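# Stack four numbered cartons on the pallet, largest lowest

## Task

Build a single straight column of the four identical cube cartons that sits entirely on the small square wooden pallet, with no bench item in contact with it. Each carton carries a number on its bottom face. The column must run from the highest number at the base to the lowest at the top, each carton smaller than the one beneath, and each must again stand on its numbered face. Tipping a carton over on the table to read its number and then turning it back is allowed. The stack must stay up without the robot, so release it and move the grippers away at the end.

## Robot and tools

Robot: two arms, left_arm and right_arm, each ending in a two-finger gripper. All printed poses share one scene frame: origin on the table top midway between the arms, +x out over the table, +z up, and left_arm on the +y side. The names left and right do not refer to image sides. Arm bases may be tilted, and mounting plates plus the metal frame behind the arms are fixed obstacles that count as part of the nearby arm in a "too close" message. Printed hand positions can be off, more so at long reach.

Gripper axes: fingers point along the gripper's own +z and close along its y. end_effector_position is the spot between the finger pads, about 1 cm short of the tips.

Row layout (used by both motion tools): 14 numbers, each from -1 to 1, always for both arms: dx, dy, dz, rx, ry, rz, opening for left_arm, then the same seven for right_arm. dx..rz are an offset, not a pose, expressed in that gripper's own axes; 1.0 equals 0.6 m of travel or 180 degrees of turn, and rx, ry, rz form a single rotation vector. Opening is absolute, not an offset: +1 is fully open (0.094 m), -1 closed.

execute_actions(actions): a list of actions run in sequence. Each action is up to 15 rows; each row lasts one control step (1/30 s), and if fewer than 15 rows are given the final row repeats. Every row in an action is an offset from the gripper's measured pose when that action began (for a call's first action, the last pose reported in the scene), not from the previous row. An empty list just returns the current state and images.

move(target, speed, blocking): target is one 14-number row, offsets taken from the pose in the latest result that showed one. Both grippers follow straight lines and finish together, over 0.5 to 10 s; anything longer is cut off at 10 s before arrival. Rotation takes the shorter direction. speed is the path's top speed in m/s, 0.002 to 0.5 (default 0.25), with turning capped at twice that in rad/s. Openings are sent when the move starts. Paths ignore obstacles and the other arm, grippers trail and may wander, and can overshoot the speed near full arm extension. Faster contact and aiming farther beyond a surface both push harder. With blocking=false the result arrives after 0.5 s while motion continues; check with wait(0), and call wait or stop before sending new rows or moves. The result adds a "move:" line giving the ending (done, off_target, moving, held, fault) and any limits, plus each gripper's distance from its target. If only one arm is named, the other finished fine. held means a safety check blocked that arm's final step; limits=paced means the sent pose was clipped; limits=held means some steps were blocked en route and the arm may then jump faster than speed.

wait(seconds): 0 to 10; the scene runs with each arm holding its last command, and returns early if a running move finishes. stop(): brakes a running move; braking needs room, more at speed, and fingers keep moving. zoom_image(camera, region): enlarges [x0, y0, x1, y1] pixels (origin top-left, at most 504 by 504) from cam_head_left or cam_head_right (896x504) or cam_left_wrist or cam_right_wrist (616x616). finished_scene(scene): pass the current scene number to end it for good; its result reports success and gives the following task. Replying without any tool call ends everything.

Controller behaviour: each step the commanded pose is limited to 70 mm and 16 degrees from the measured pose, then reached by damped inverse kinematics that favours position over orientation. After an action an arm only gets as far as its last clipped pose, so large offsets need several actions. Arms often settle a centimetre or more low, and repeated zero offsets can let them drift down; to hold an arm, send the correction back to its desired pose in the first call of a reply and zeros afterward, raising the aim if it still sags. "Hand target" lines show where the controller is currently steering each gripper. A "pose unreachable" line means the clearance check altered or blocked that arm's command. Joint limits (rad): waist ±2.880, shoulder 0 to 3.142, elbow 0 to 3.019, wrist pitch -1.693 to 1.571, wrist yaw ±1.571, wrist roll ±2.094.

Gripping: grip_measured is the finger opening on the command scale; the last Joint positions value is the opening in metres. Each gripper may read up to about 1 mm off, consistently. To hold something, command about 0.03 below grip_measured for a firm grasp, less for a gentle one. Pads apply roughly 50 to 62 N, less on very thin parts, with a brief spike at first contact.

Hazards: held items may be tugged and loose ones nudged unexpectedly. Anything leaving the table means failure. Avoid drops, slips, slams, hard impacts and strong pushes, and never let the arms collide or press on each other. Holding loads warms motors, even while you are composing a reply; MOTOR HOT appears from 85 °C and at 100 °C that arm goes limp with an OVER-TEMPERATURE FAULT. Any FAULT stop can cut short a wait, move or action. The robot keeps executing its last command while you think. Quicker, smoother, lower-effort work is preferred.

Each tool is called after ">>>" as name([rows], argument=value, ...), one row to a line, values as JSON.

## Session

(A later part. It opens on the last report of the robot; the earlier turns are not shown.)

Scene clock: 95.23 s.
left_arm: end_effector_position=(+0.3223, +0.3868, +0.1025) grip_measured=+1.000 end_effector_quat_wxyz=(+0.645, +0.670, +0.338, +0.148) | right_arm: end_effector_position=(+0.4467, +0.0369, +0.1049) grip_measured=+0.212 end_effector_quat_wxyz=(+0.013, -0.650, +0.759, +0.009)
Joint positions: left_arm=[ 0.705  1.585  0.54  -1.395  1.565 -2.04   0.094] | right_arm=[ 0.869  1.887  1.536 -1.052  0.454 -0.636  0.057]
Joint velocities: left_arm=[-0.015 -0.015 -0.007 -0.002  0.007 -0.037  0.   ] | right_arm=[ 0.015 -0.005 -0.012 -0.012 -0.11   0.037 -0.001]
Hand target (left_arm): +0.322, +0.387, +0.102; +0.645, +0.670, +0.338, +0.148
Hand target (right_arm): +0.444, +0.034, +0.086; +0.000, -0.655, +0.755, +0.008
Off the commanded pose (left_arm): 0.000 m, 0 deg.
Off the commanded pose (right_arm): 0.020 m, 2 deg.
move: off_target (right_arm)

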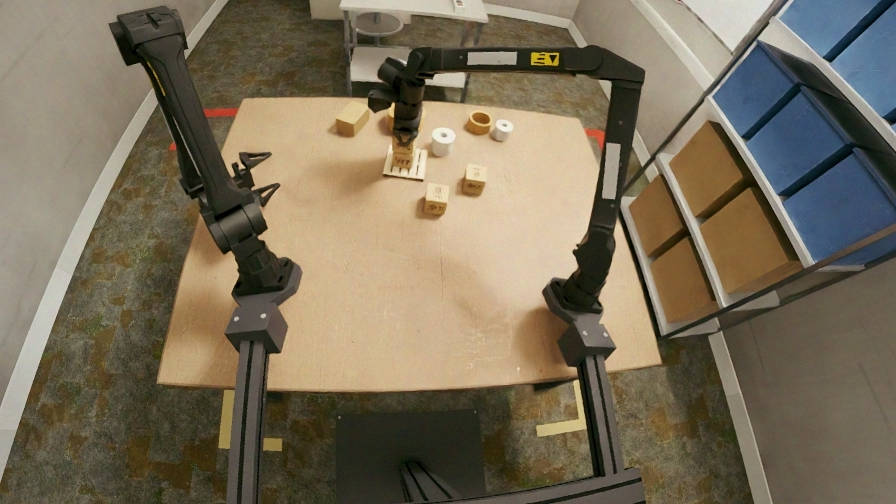

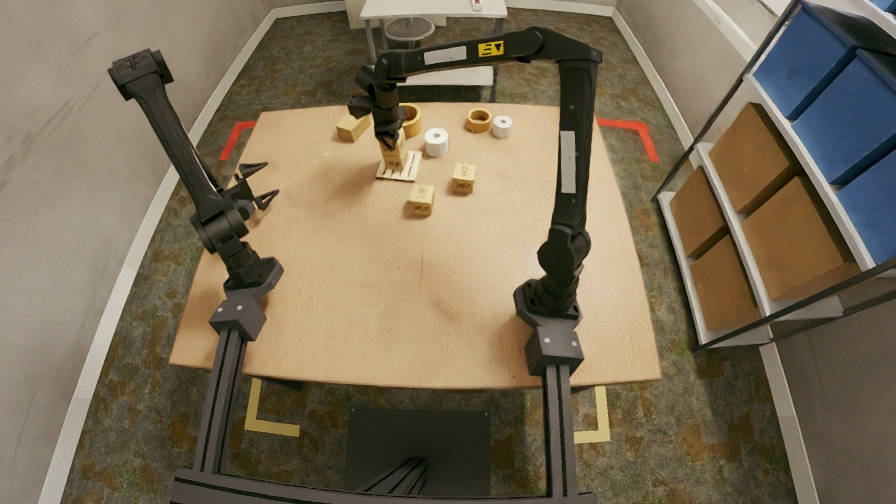

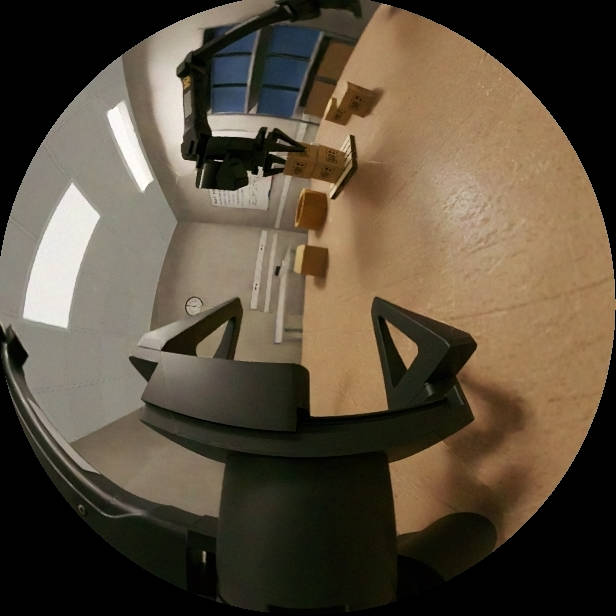

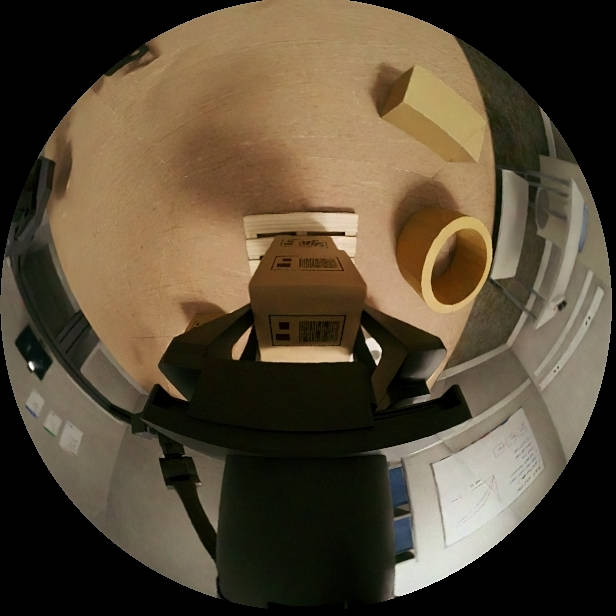

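>>> execute_actions([
  [[0,0,0,0,0,0,1,0,0,0,0,0,0,1]],
  [[0,0,0,0,0,0,1,0,0,0,0,0,0,1]],
])

>>> move(target=[0,0,0,0,0,0,1,-0.01,-0.02,-0.12,0,0,0,1])

>>> move(target=[0,0,0,0,0,0,1,0.185,0.245,-0.01,0,0,0.01,1])

Scene clock: 96.47 s.
left_arm: end_effector_position=(+0.3223, +0.3868, +0.1025) grip_measured=+1.000 end_effector_quat_wxyz=(+0.645, +0.670, +0.338, +0.148) | right_arm: end_effector_position=(+0.4467, +0.0369, +0.1049) grip_measured=+1.000 end_effector_quat_wxyz=(+0.013, -0.650, +0.759, +0.009)
Joint positions: left_arm=[ 0.705  1.585  0.54  -1.395  1.565 -2.04   0.094] | right_arm=[ 0.869  1.887  1.536 -1.052  0.454 -0.636  0.094]
Joint velocities: left_arm=[-0.005 -0.015  0.002 -0.002  0.037 -0.007  0.   ] | right_arm=[-0.015 -0.005 -0.002 -0.032 -0.037 -0.007  0.   ]
Hand target (left_arm): +0.322, +0.387, +0.102; +0.645, +0.670, +0.338, +0.148
Hand target (right_arm): +0.447, +0.037, +0.105; +0.013, -0.650, +0.759, +0.009
Off the commanded pose (left_arm): 0.000 m, 0 deg.
Off the commanded pose (right_arm): 0.000 m, 0 deg.

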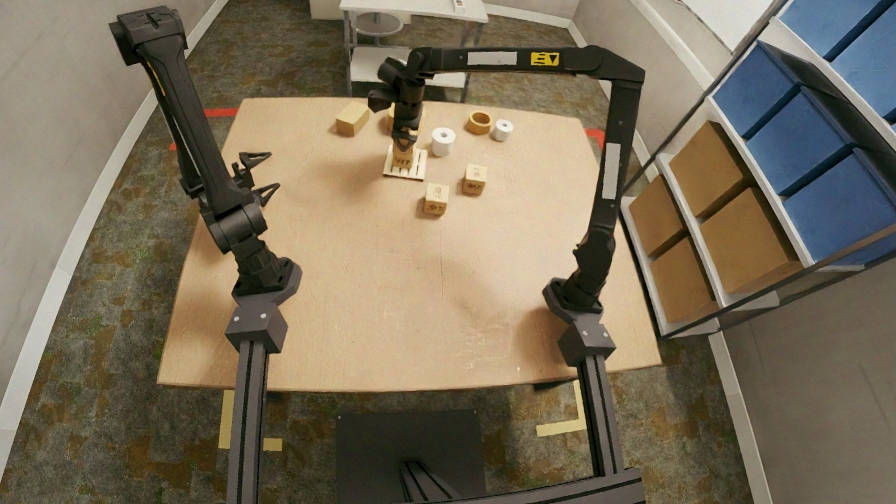

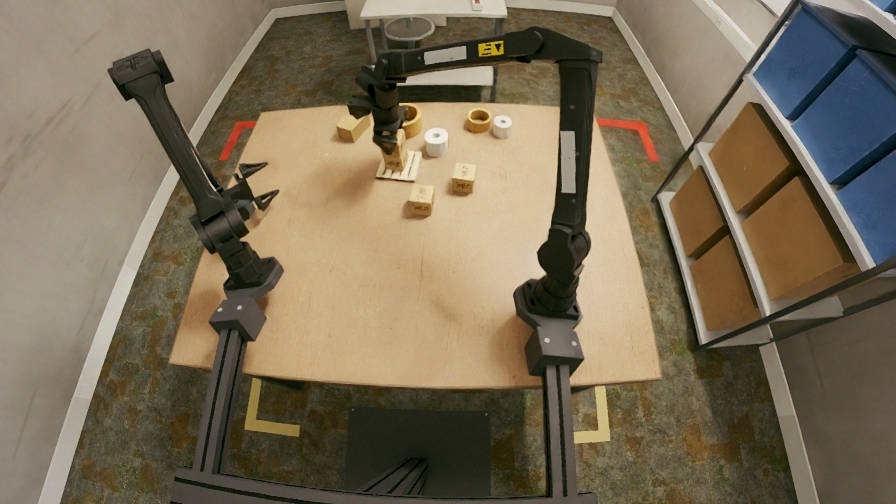

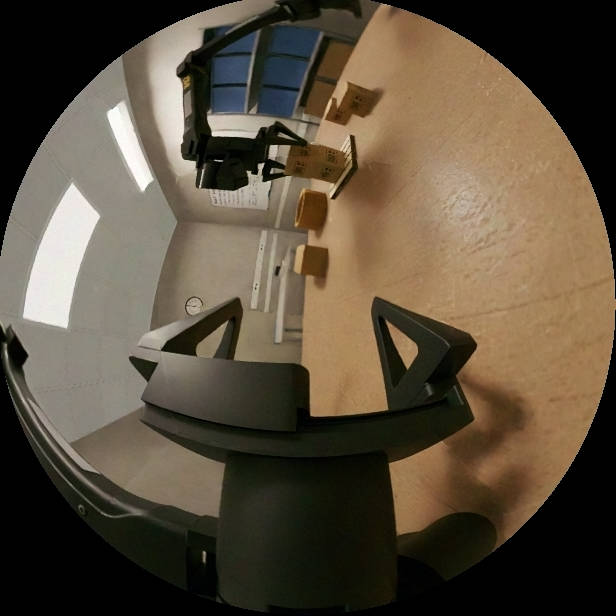

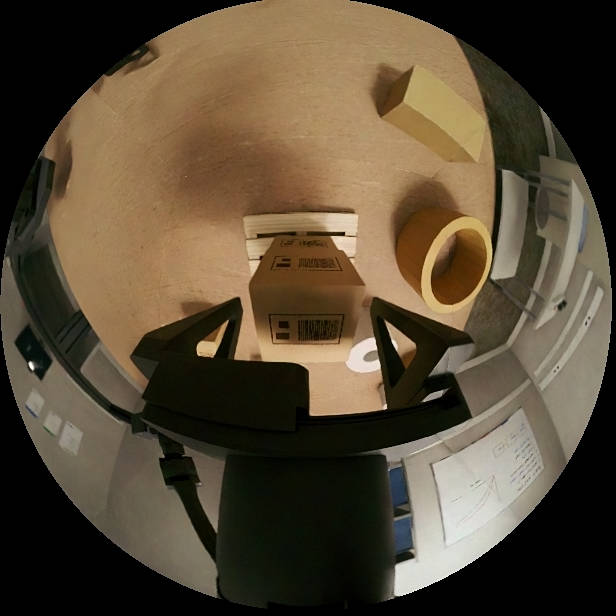

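Scene clock: 97.40 s.
left_arm: end_effector_position=(+0.3223, +0.3868, +0.1025) grip_measured=+1.000 end_effector_quat_wxyz=(+0.645, +0.670, +0.338, +0.148) | right_arm: end_effector_position=(+0.4438, +0.0325, +0.1565) grip_measured=+1.000 end_effector_quat_wxyz=(+0.008, +0.662, -0.750, -0.006)
Joint positions: left_arm=[ 0.705  1.585  0.54  -1.395  1.565 -2.04   0.094] | right_arm=[ 0.908  1.854  1.616 -1.231  0.46  -0.6    0.094]
Joint velocities: left_arm=[-0.015 -0.005  0.017 -0.002  0.007  0.066  0.   ] | right_arm=[-0.005 -0.015 -0.022 -0.007 -0.051 -0.037  0.   ]
Hand target (left_arm): +0.322, +0.387, +0.102; +0.645, +0.670, +0.338, +0.148
Hand target (right_arm): +0.457, +0.038, +0.177; +0.013, -0.651, +0.759, +0.009
Off the commanded pose (left_arm): 0.000 m, 0 deg.
Off the commanded pose (right_arm): 0.026 m, 3 deg.
move: off_target (right_arm)

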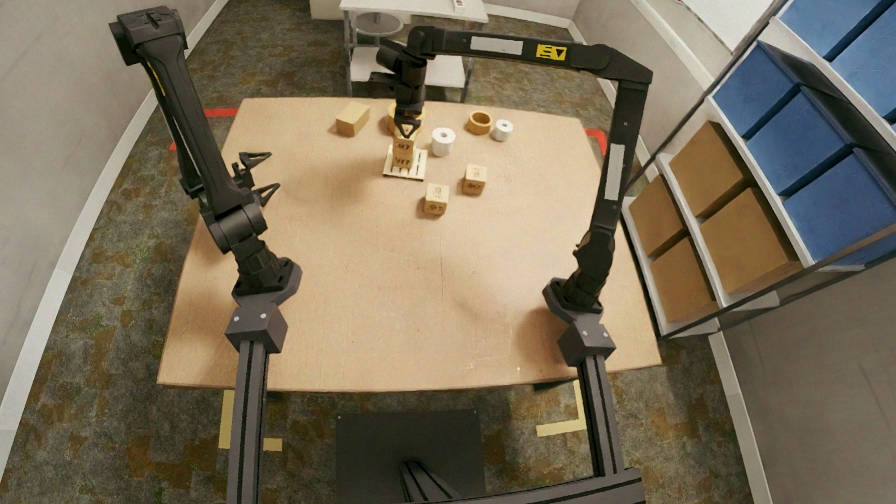

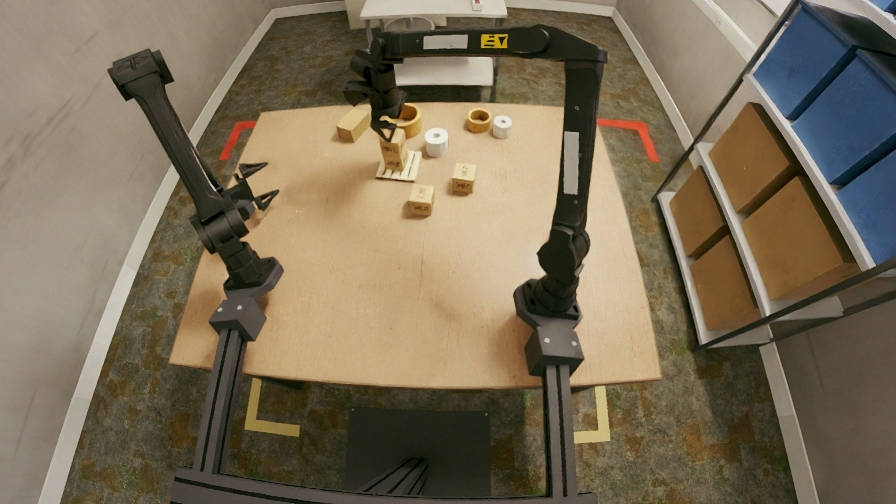

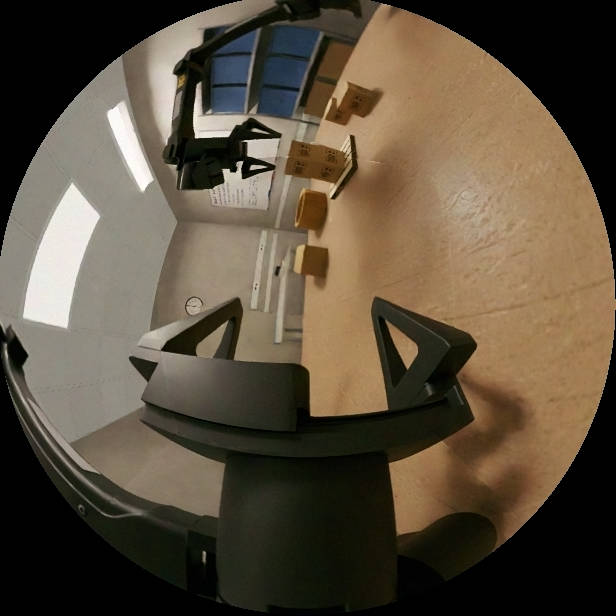

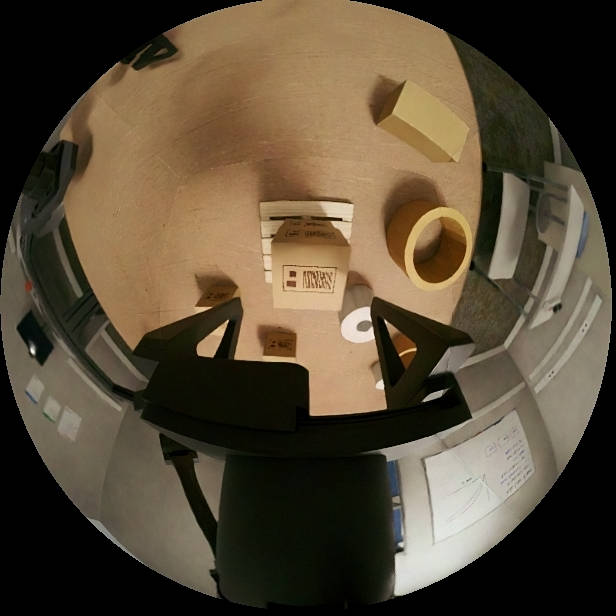

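Scene clock: 98.67 s.
left_arm: end_effector_position=(+0.3223, +0.3868, +0.1025) grip_measured=+1.000 end_effector_quat_wxyz=(+0.645, +0.670, +0.338, +0.148) | right_arm: end_effector_position=(+0.2831, -0.0603, +0.1575) grip_measured=+1.000 end_effector_quat_wxyz=(-0.019, -0.657, +0.753, +0.003)
Joint positions: left_arm=[ 0.705  1.585  0.54  -1.395  1.565 -2.04   0.094] | right_arm=[ 1.037  1.506  1.036 -1.089  0.468 -0.433  0.094]
Joint velocities: left_arm=[ 0.005 -0.005  0.012 -0.002  0.051 -0.022  0.   ] | right_arm=[-0.005 -0.005  0.007 -0.007 -0.081 -0.022  0.   ]
Hand target (left_arm): +0.322, +0.387, +0.102; +0.645, +0.670, +0.338, +0.148
Hand target (right_arm): +0.283, -0.059, +0.162; -0.009, -0.650, +0.760, +0.005
Off the commanded pose (left_arm): 0.000 m, 0 deg.
Off the commanded pose (right_arm): 0.008 m, 2 deg.
move: done

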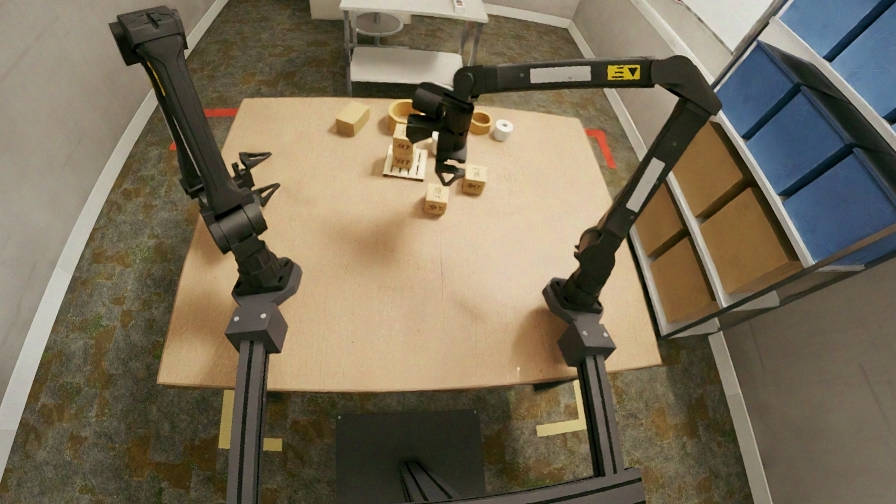

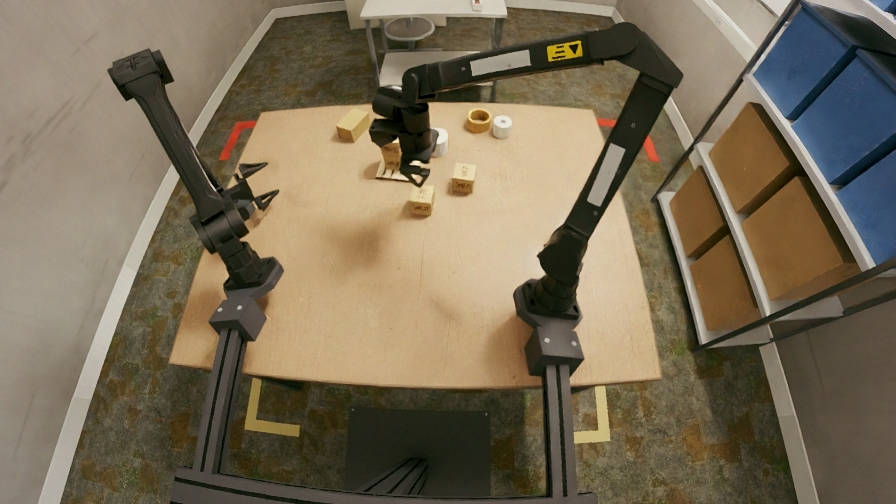

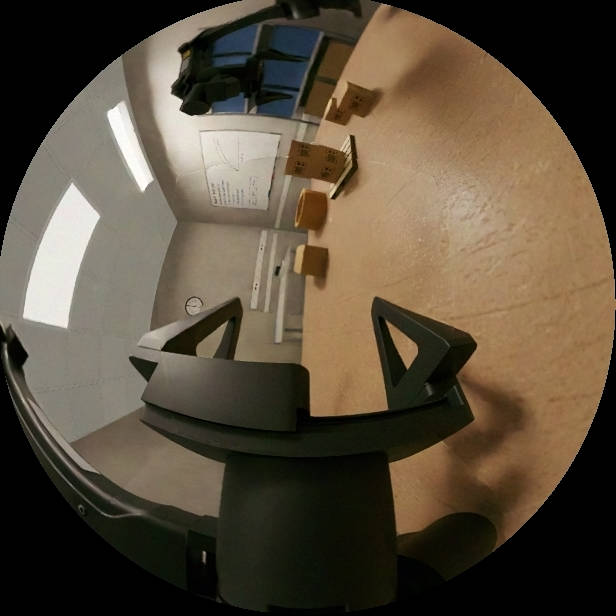

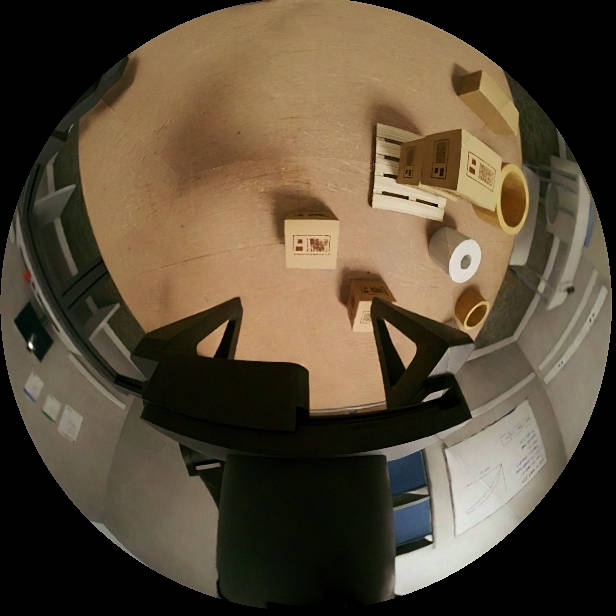

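>>> move(target=[0,0,0,0,0,0,1,-0.005,-0.01,0.235,0.008,-0.008,0,1], speed=0.15)

Scene clock: 100.30 s.
left_arm: end_effector_position=(+0.3223, +0.3868, +0.1025) grip_measured=+1.000 end_effector_quat_wxyz=(+0.645, +0.670, +0.338, +0.148) | right_arm: end_effector_position=(+0.2903, -0.0567, +0.0274) grip_measured=+1.000 end_effector_quat_wxyz=(+0.009, -0.652, +0.758, +0.005)
Joint positions: left_arm=[ 0.705  1.585  0.54  -1.395  1.565 -2.04   0.094] | right_arm=[ 0.886  1.695  0.9   -0.625  0.464 -0.615  0.094]
Joint velocities: left_arm=[ 0.005 -0.005 -0.007 -0.012  0.037 -0.022  0.   ] | right_arm=[ 0.015  0.005  0.002 -0.007  0.066 -0.066  0.   ]
Hand target (left_arm): +0.322, +0.387, +0.102; +0.645, +0.670, +0.338, +0.148
Hand target (right_arm): +0.287, -0.061, +0.018; -0.000, -0.657, +0.754, +0.004
Off the commanded pose (left_arm): 0.000 m, 0 deg.
Off the commanded pose (right_arm): 0.013 m, 1 deg.
move: off_target (right_arm)

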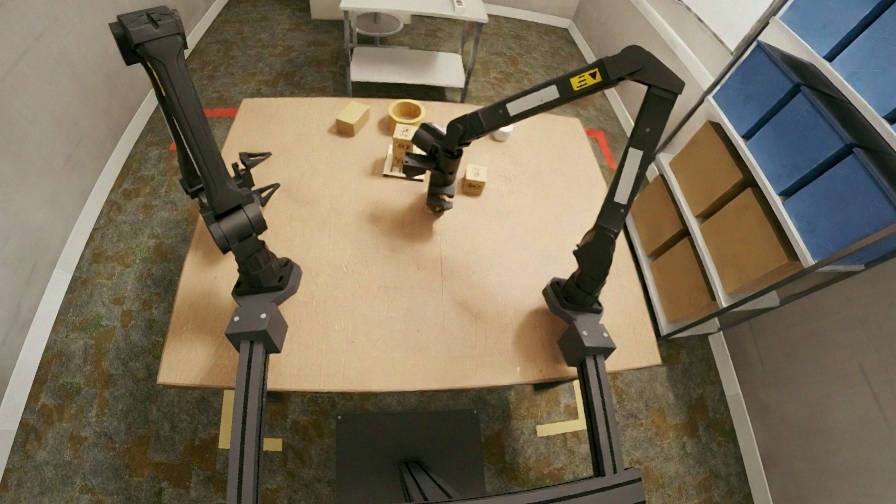

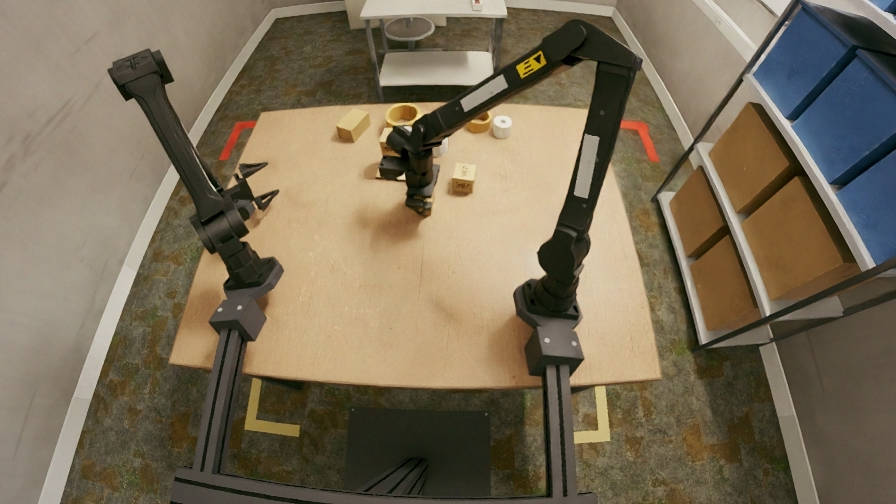

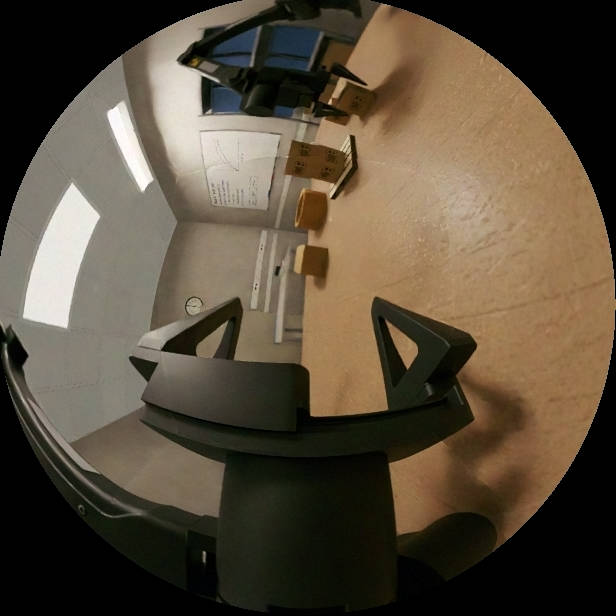

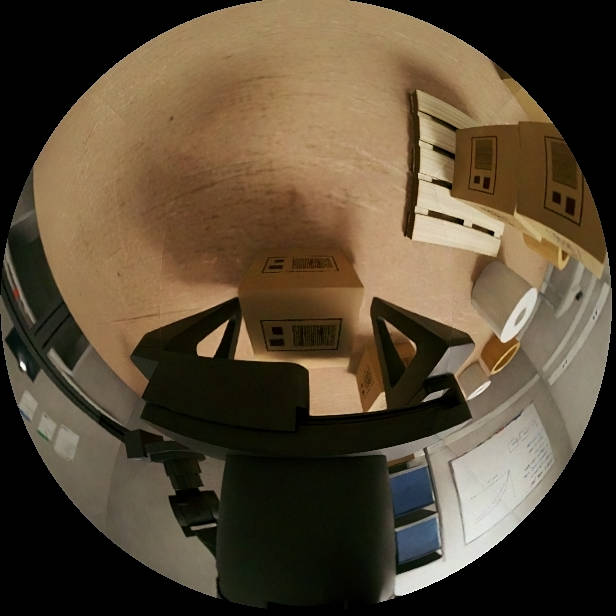

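>>> execute_actions([
  [[0,0,0,0,0,0,1,0,0,0,0,0,0,0.175]],
  [[0,0,0,0,0,0,1,0,0,0,0,0,0,0.175]],
])

>>> move(target=[0,0,0,0,0,0,1,-0.01,-0.02,-0.28,0,0,0,0.175])

>>> move(target=[0,0,0,0,0,0,1,-0.2,-0.257,-0.04,0,0,0.008,0.175], speed=0.15)

Scene clock: 101.60 s.
left_arm: end_effector_position=(+0.3223, +0.3868, +0.1025) grip_measured=+1.000 end_effector_quat_wxyz=(+0.645, +0.670, +0.338, +0.148) | right_arm: end_effector_position=(+0.2904, -0.0566, +0.0274) grip_measured=+0.211 end_effector_quat_wxyz=(+0.009, -0.653, +0.758, +0.005)
Joint positions: left_arm=[ 0.705  1.585  0.54  -1.395  1.565 -2.04   0.094] | right_arm=[ 0.886  1.695  0.9   -0.625  0.464 -0.618  0.057]
Joint velocities: left_arm=[ 0.015 -0.005 -0.007 -0.002 -0.051 -0.037  0.   ] | right_arm=[-0.015  0.005  0.002 -0.012 -0.051 -0.022  0.   ]
Hand target (left_arm): +0.322, +0.387, +0.102; +0.645, +0.670, +0.338, +0.148
Hand target (right_arm): +0.290, -0.057, +0.027; +0.009, -0.653, +0.758, +0.005
Off the commanded pose (left_arm): 0.000 m, 0 deg.
Off the commanded pose (right_arm): 0.000 m, 0 deg.

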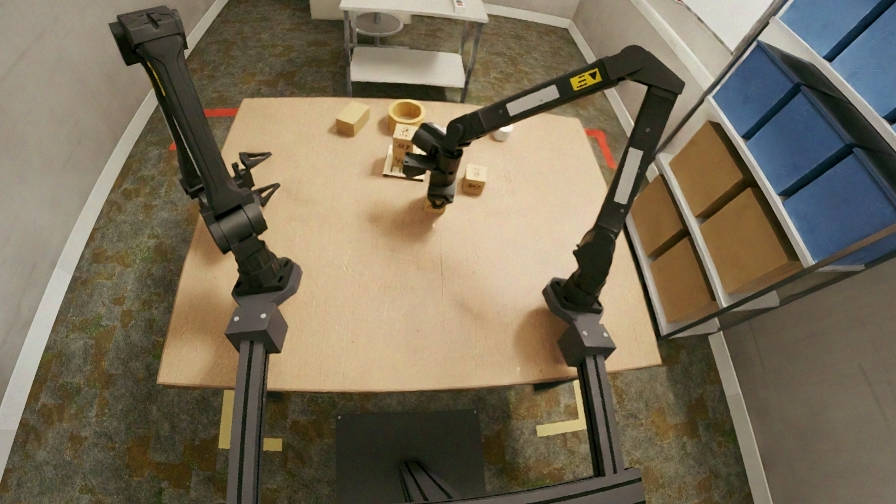

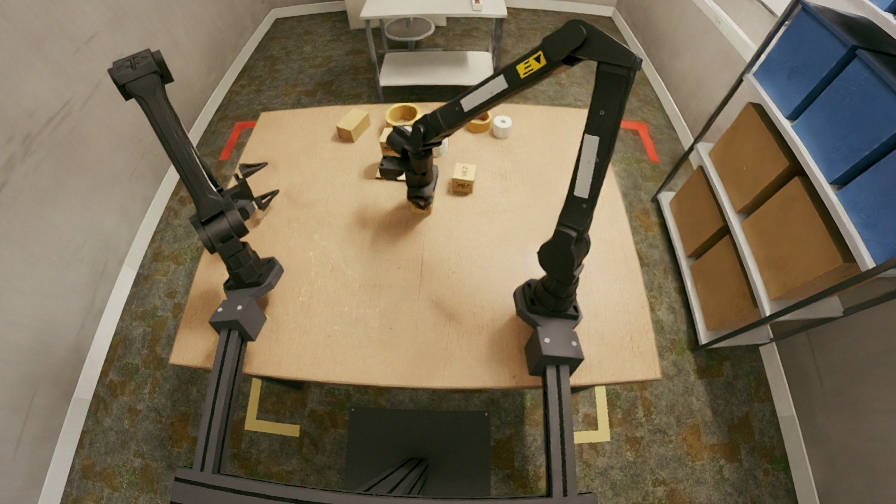

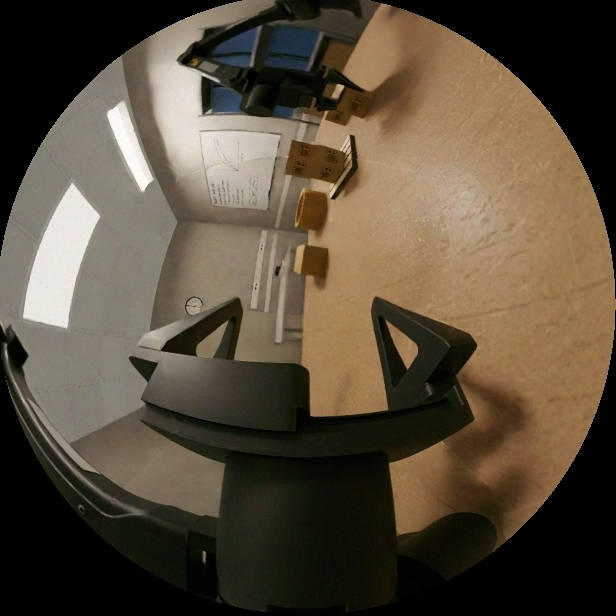

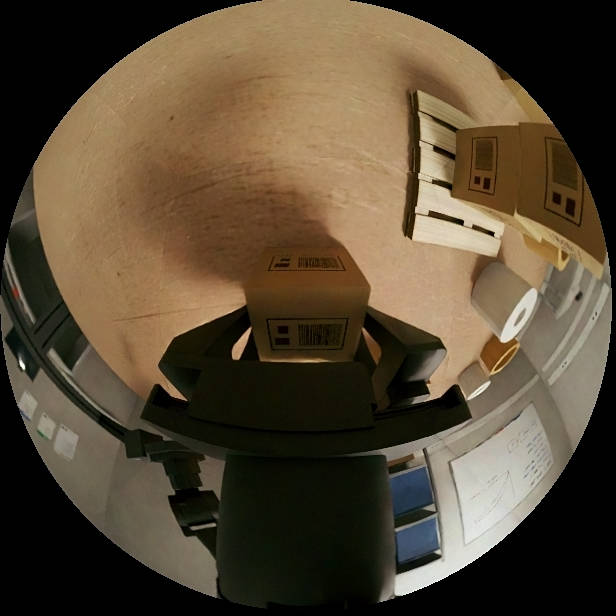

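Scene clock: 102.77 s.
left_arm: end_effector_position=(+0.3223, +0.3868, +0.1025) grip_measured=+1.000 end_effector_quat_wxyz=(+0.645, +0.670, +0.338, +0.148) | right_arm: end_effector_position=(+0.2867, -0.0651, +0.1777) grip_measured=+0.211 end_effector_quat_wxyz=(+0.012, +0.664, -0.748, +0.002)
Joint positions: left_arm=[ 0.705  1.585  0.54  -1.395  1.565 -2.04   0.094] | right_arm=[ 1.053  1.47   1.052 -1.137  0.483 -0.439  0.057]
Joint velocities: left_arm=[-0.005  0.005  0.012 -0.017  0.066  0.022  0.   ] | right_arm=[-0.005 -0.005  0.002 -0.027  0.066  0.037  0.   ]
Hand target (left_arm): +0.322, +0.387, +0.102; +0.645, +0.670, +0.338, +0.148
Hand target (right_arm): +0.299, -0.056, +0.195; +0.008, -0.653, +0.757, +0.003
Off the commanded pose (left_arm): 0.000 m, 0 deg.
Off the commanded pose (right_arm): 0.025 m, 3 deg.
move: off_target (right_arm)

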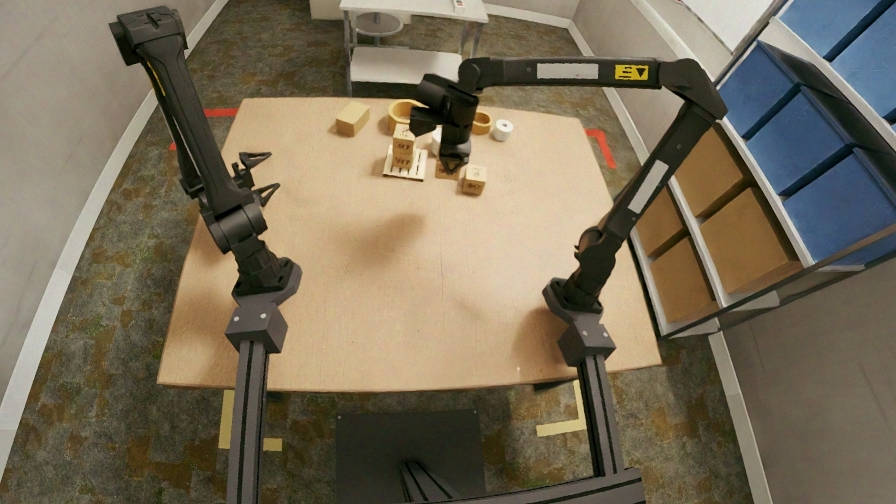

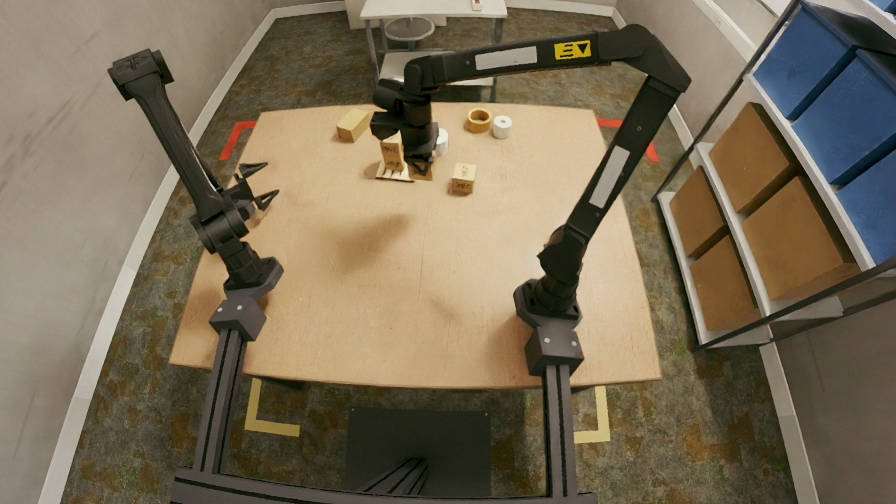

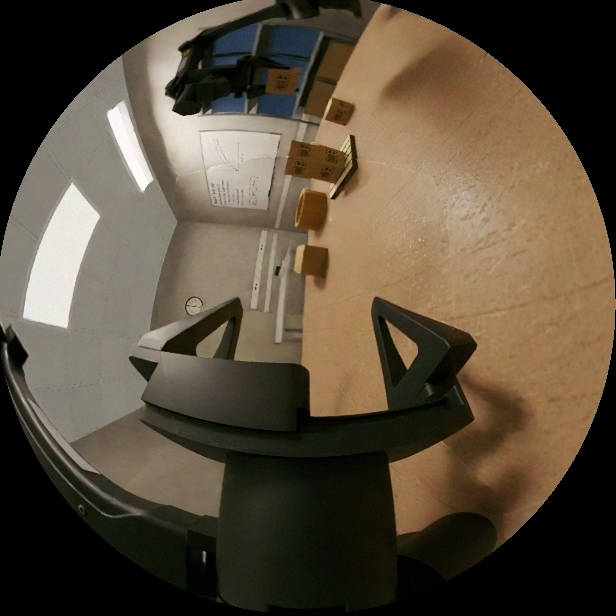

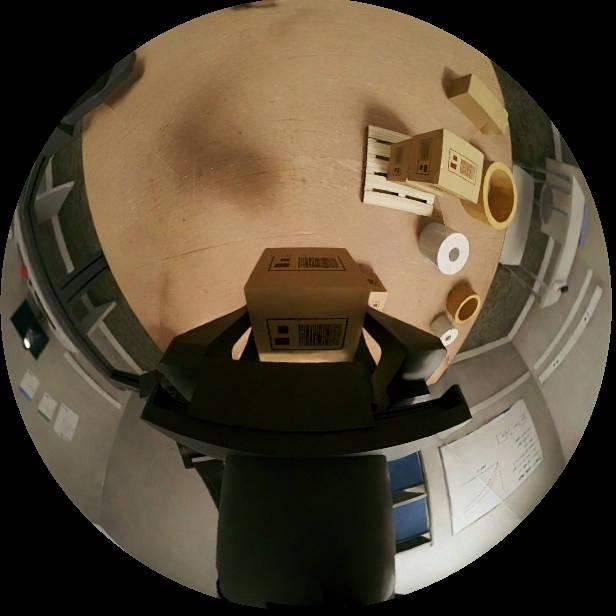

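Scene clock: 104.53 s.
left_arm: end_effector_position=(+0.3223, +0.3868, +0.1025) grip_measured=+1.000 end_effector_quat_wxyz=(+0.645, +0.670, +0.338, +0.148) | right_arm: end_effector_position=(+0.4395, +0.0302, +0.2004) grip_measured=+0.211 end_effector_quat_wxyz=(-0.015, -0.656, +0.755, -0.002)
Joint positions: left_arm=[ 0.705  1.585  0.54  -1.395  1.565 -2.04   0.094] | right_arm=[ 0.951  1.827  1.676 -1.358  0.478 -0.529  0.057]
Joint velocities: left_arm=[-0.005  0.005  0.022  0.007  0.037 -0.095  0.   ] | right_arm=[-0.005 -0.015 -0.017 -0.017  0.007  0.007 -0.   ]
Hand target (left_arm): +0.322, +0.387, +0.102; +0.645, +0.670, +0.338, +0.148
Hand target (right_arm): +0.455, +0.036, +0.201; -0.010, -0.655, +0.756, -0.001
Off the commanded pose (left_arm): 0.000 m, 0 deg.
Off the commanded pose (right_arm): 0.016 m, 0 deg.
move: off_target (right_arm)

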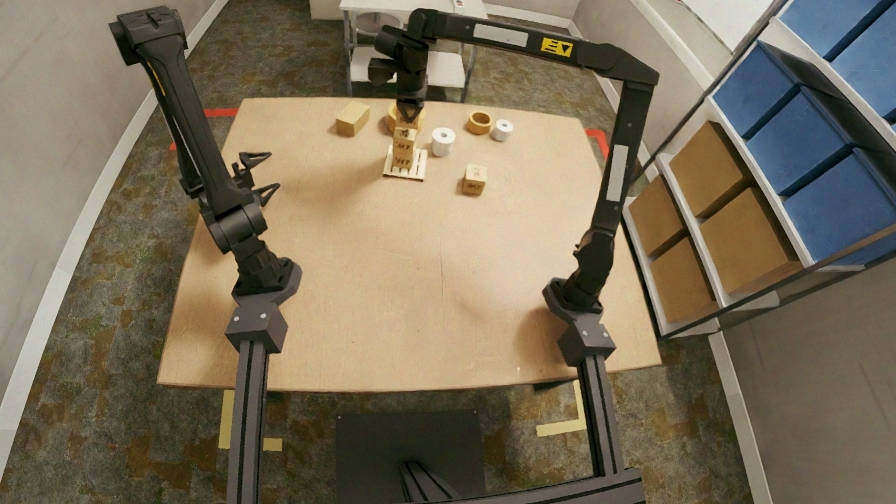

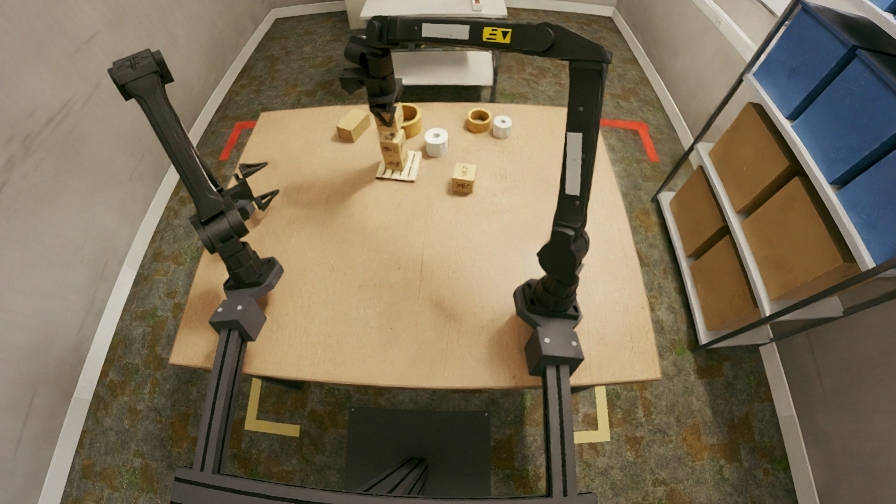

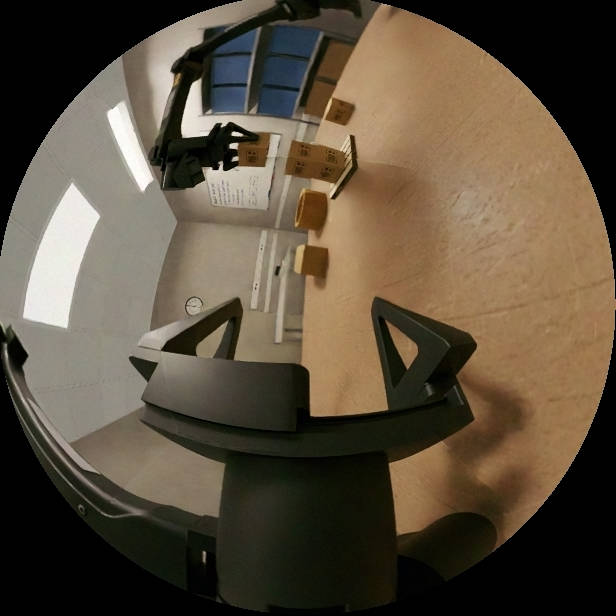

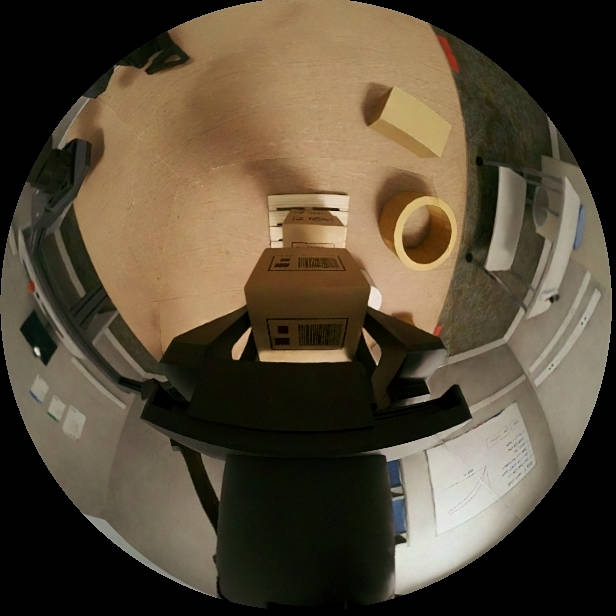

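>>> move(target=[0,0,0,0,0,0,1,-0.005,-0.008,0.085,0.006,-0.006,0.003,0.175], speed=0.04)

>>> zoom_image(camera="cam_head_left", region=[350,70,470,190])

>>> zoom_image(camera="cam_left_wrist", region=[220,100,360,240])

Scene clock: 106.27 s.
left_arm: end_effector_position=(+0.3223, +0.3868, +0.1025) grip_measured=+1.000 end_effector_quat_wxyz=(+0.645, +0.670, +0.338, +0.148) | right_arm: end_effector_position=(+0.4455, +0.0331, +0.1676) grip_measured=+0.211 end_effector_quat_wxyz=(+0.011, -0.647, +0.762, +0.000)
Joint positions: left_arm=[ 0.705  1.585  0.54  -1.395  1.565 -2.04   0.094] | right_arm=[ 0.92   1.827  1.6   -1.207  0.478 -0.568  0.057]
Joint velocities: left_arm=[-0.015 -0.015  0.002 -0.012 -0.022  0.066  0.   ] | right_arm=[-0.015 -0.015  0.017  0.002 -0.007 -0.081 -0.001]
Hand target (left_arm): +0.322, +0.387, +0.102; +0.645, +0.670, +0.338, +0.148
Hand target (right_arm): +0.444, +0.031, +0.150; -0.001, -0.653, +0.758, -0.003
Off the commanded pose (left_arm): 0.000 m, 0 deg.
Off the commanded pose (right_arm): 0.019 m, 2 deg.
move: off_target (right_arm)

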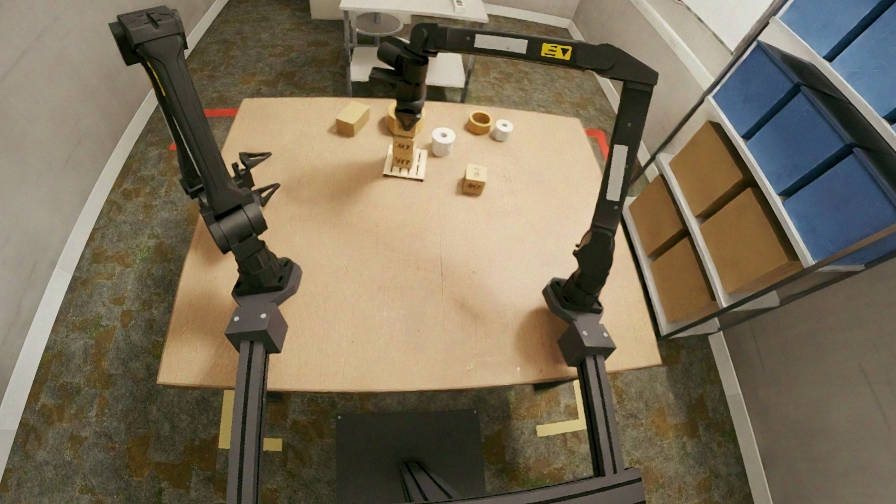

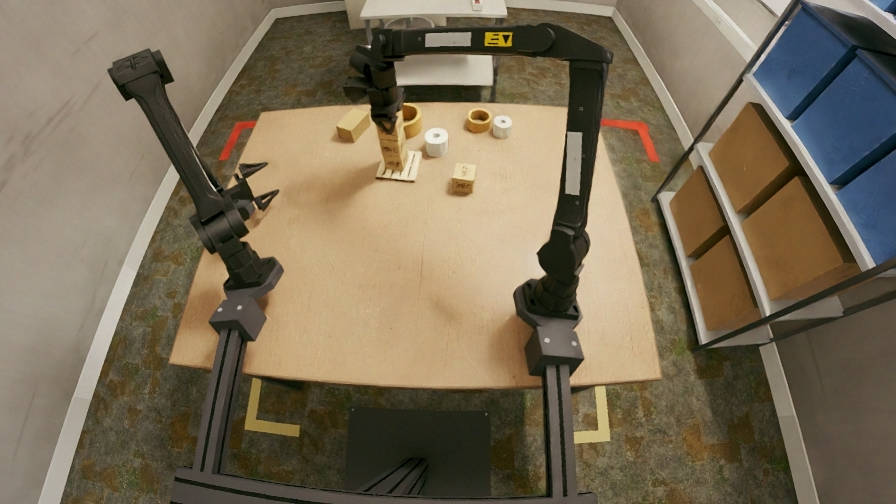

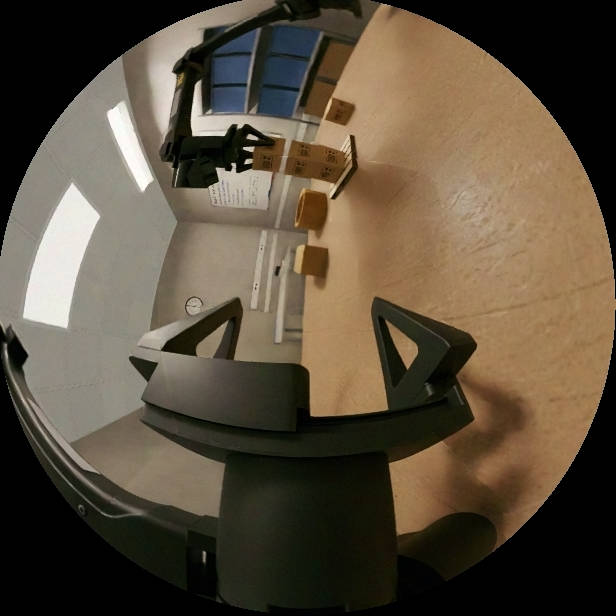

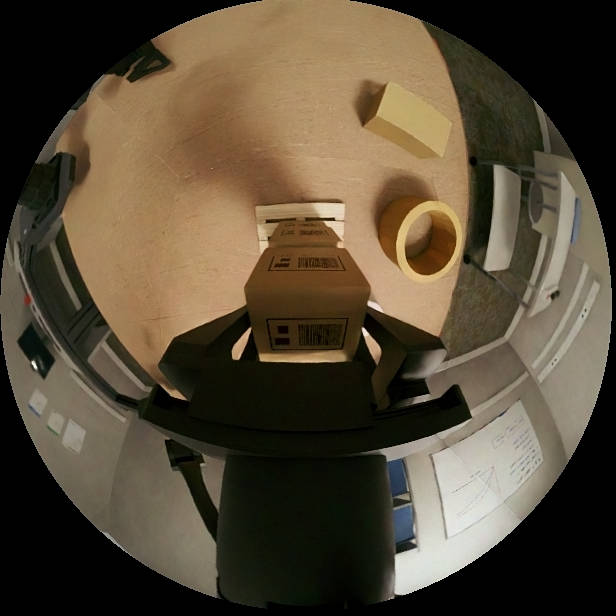

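Region (350, 70, 470, 190) of cam_head_left's 896x504 image, scaled by 4.200, with more detail than that image has.

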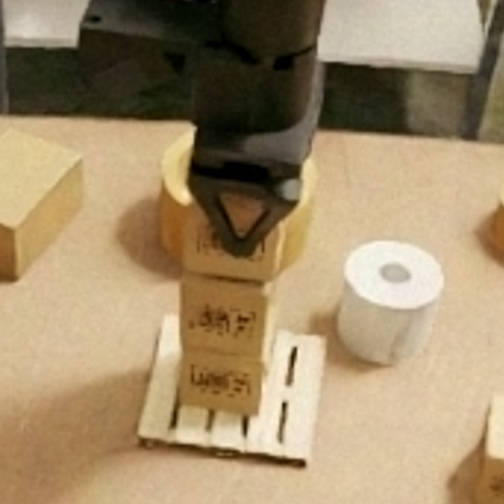

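Region (220, 100, 360, 240) of cam_left_wrist's 616x616 image, scaled by 3.600, with more detail than that image has.

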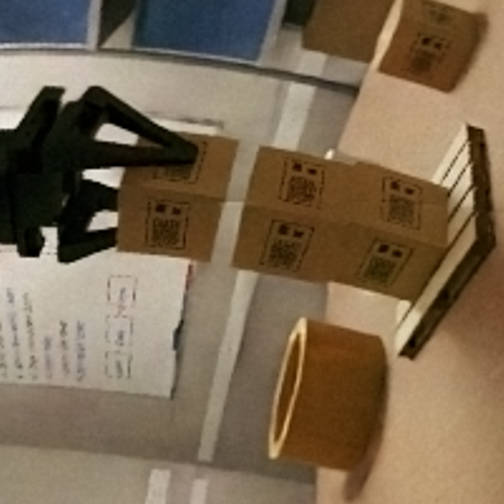

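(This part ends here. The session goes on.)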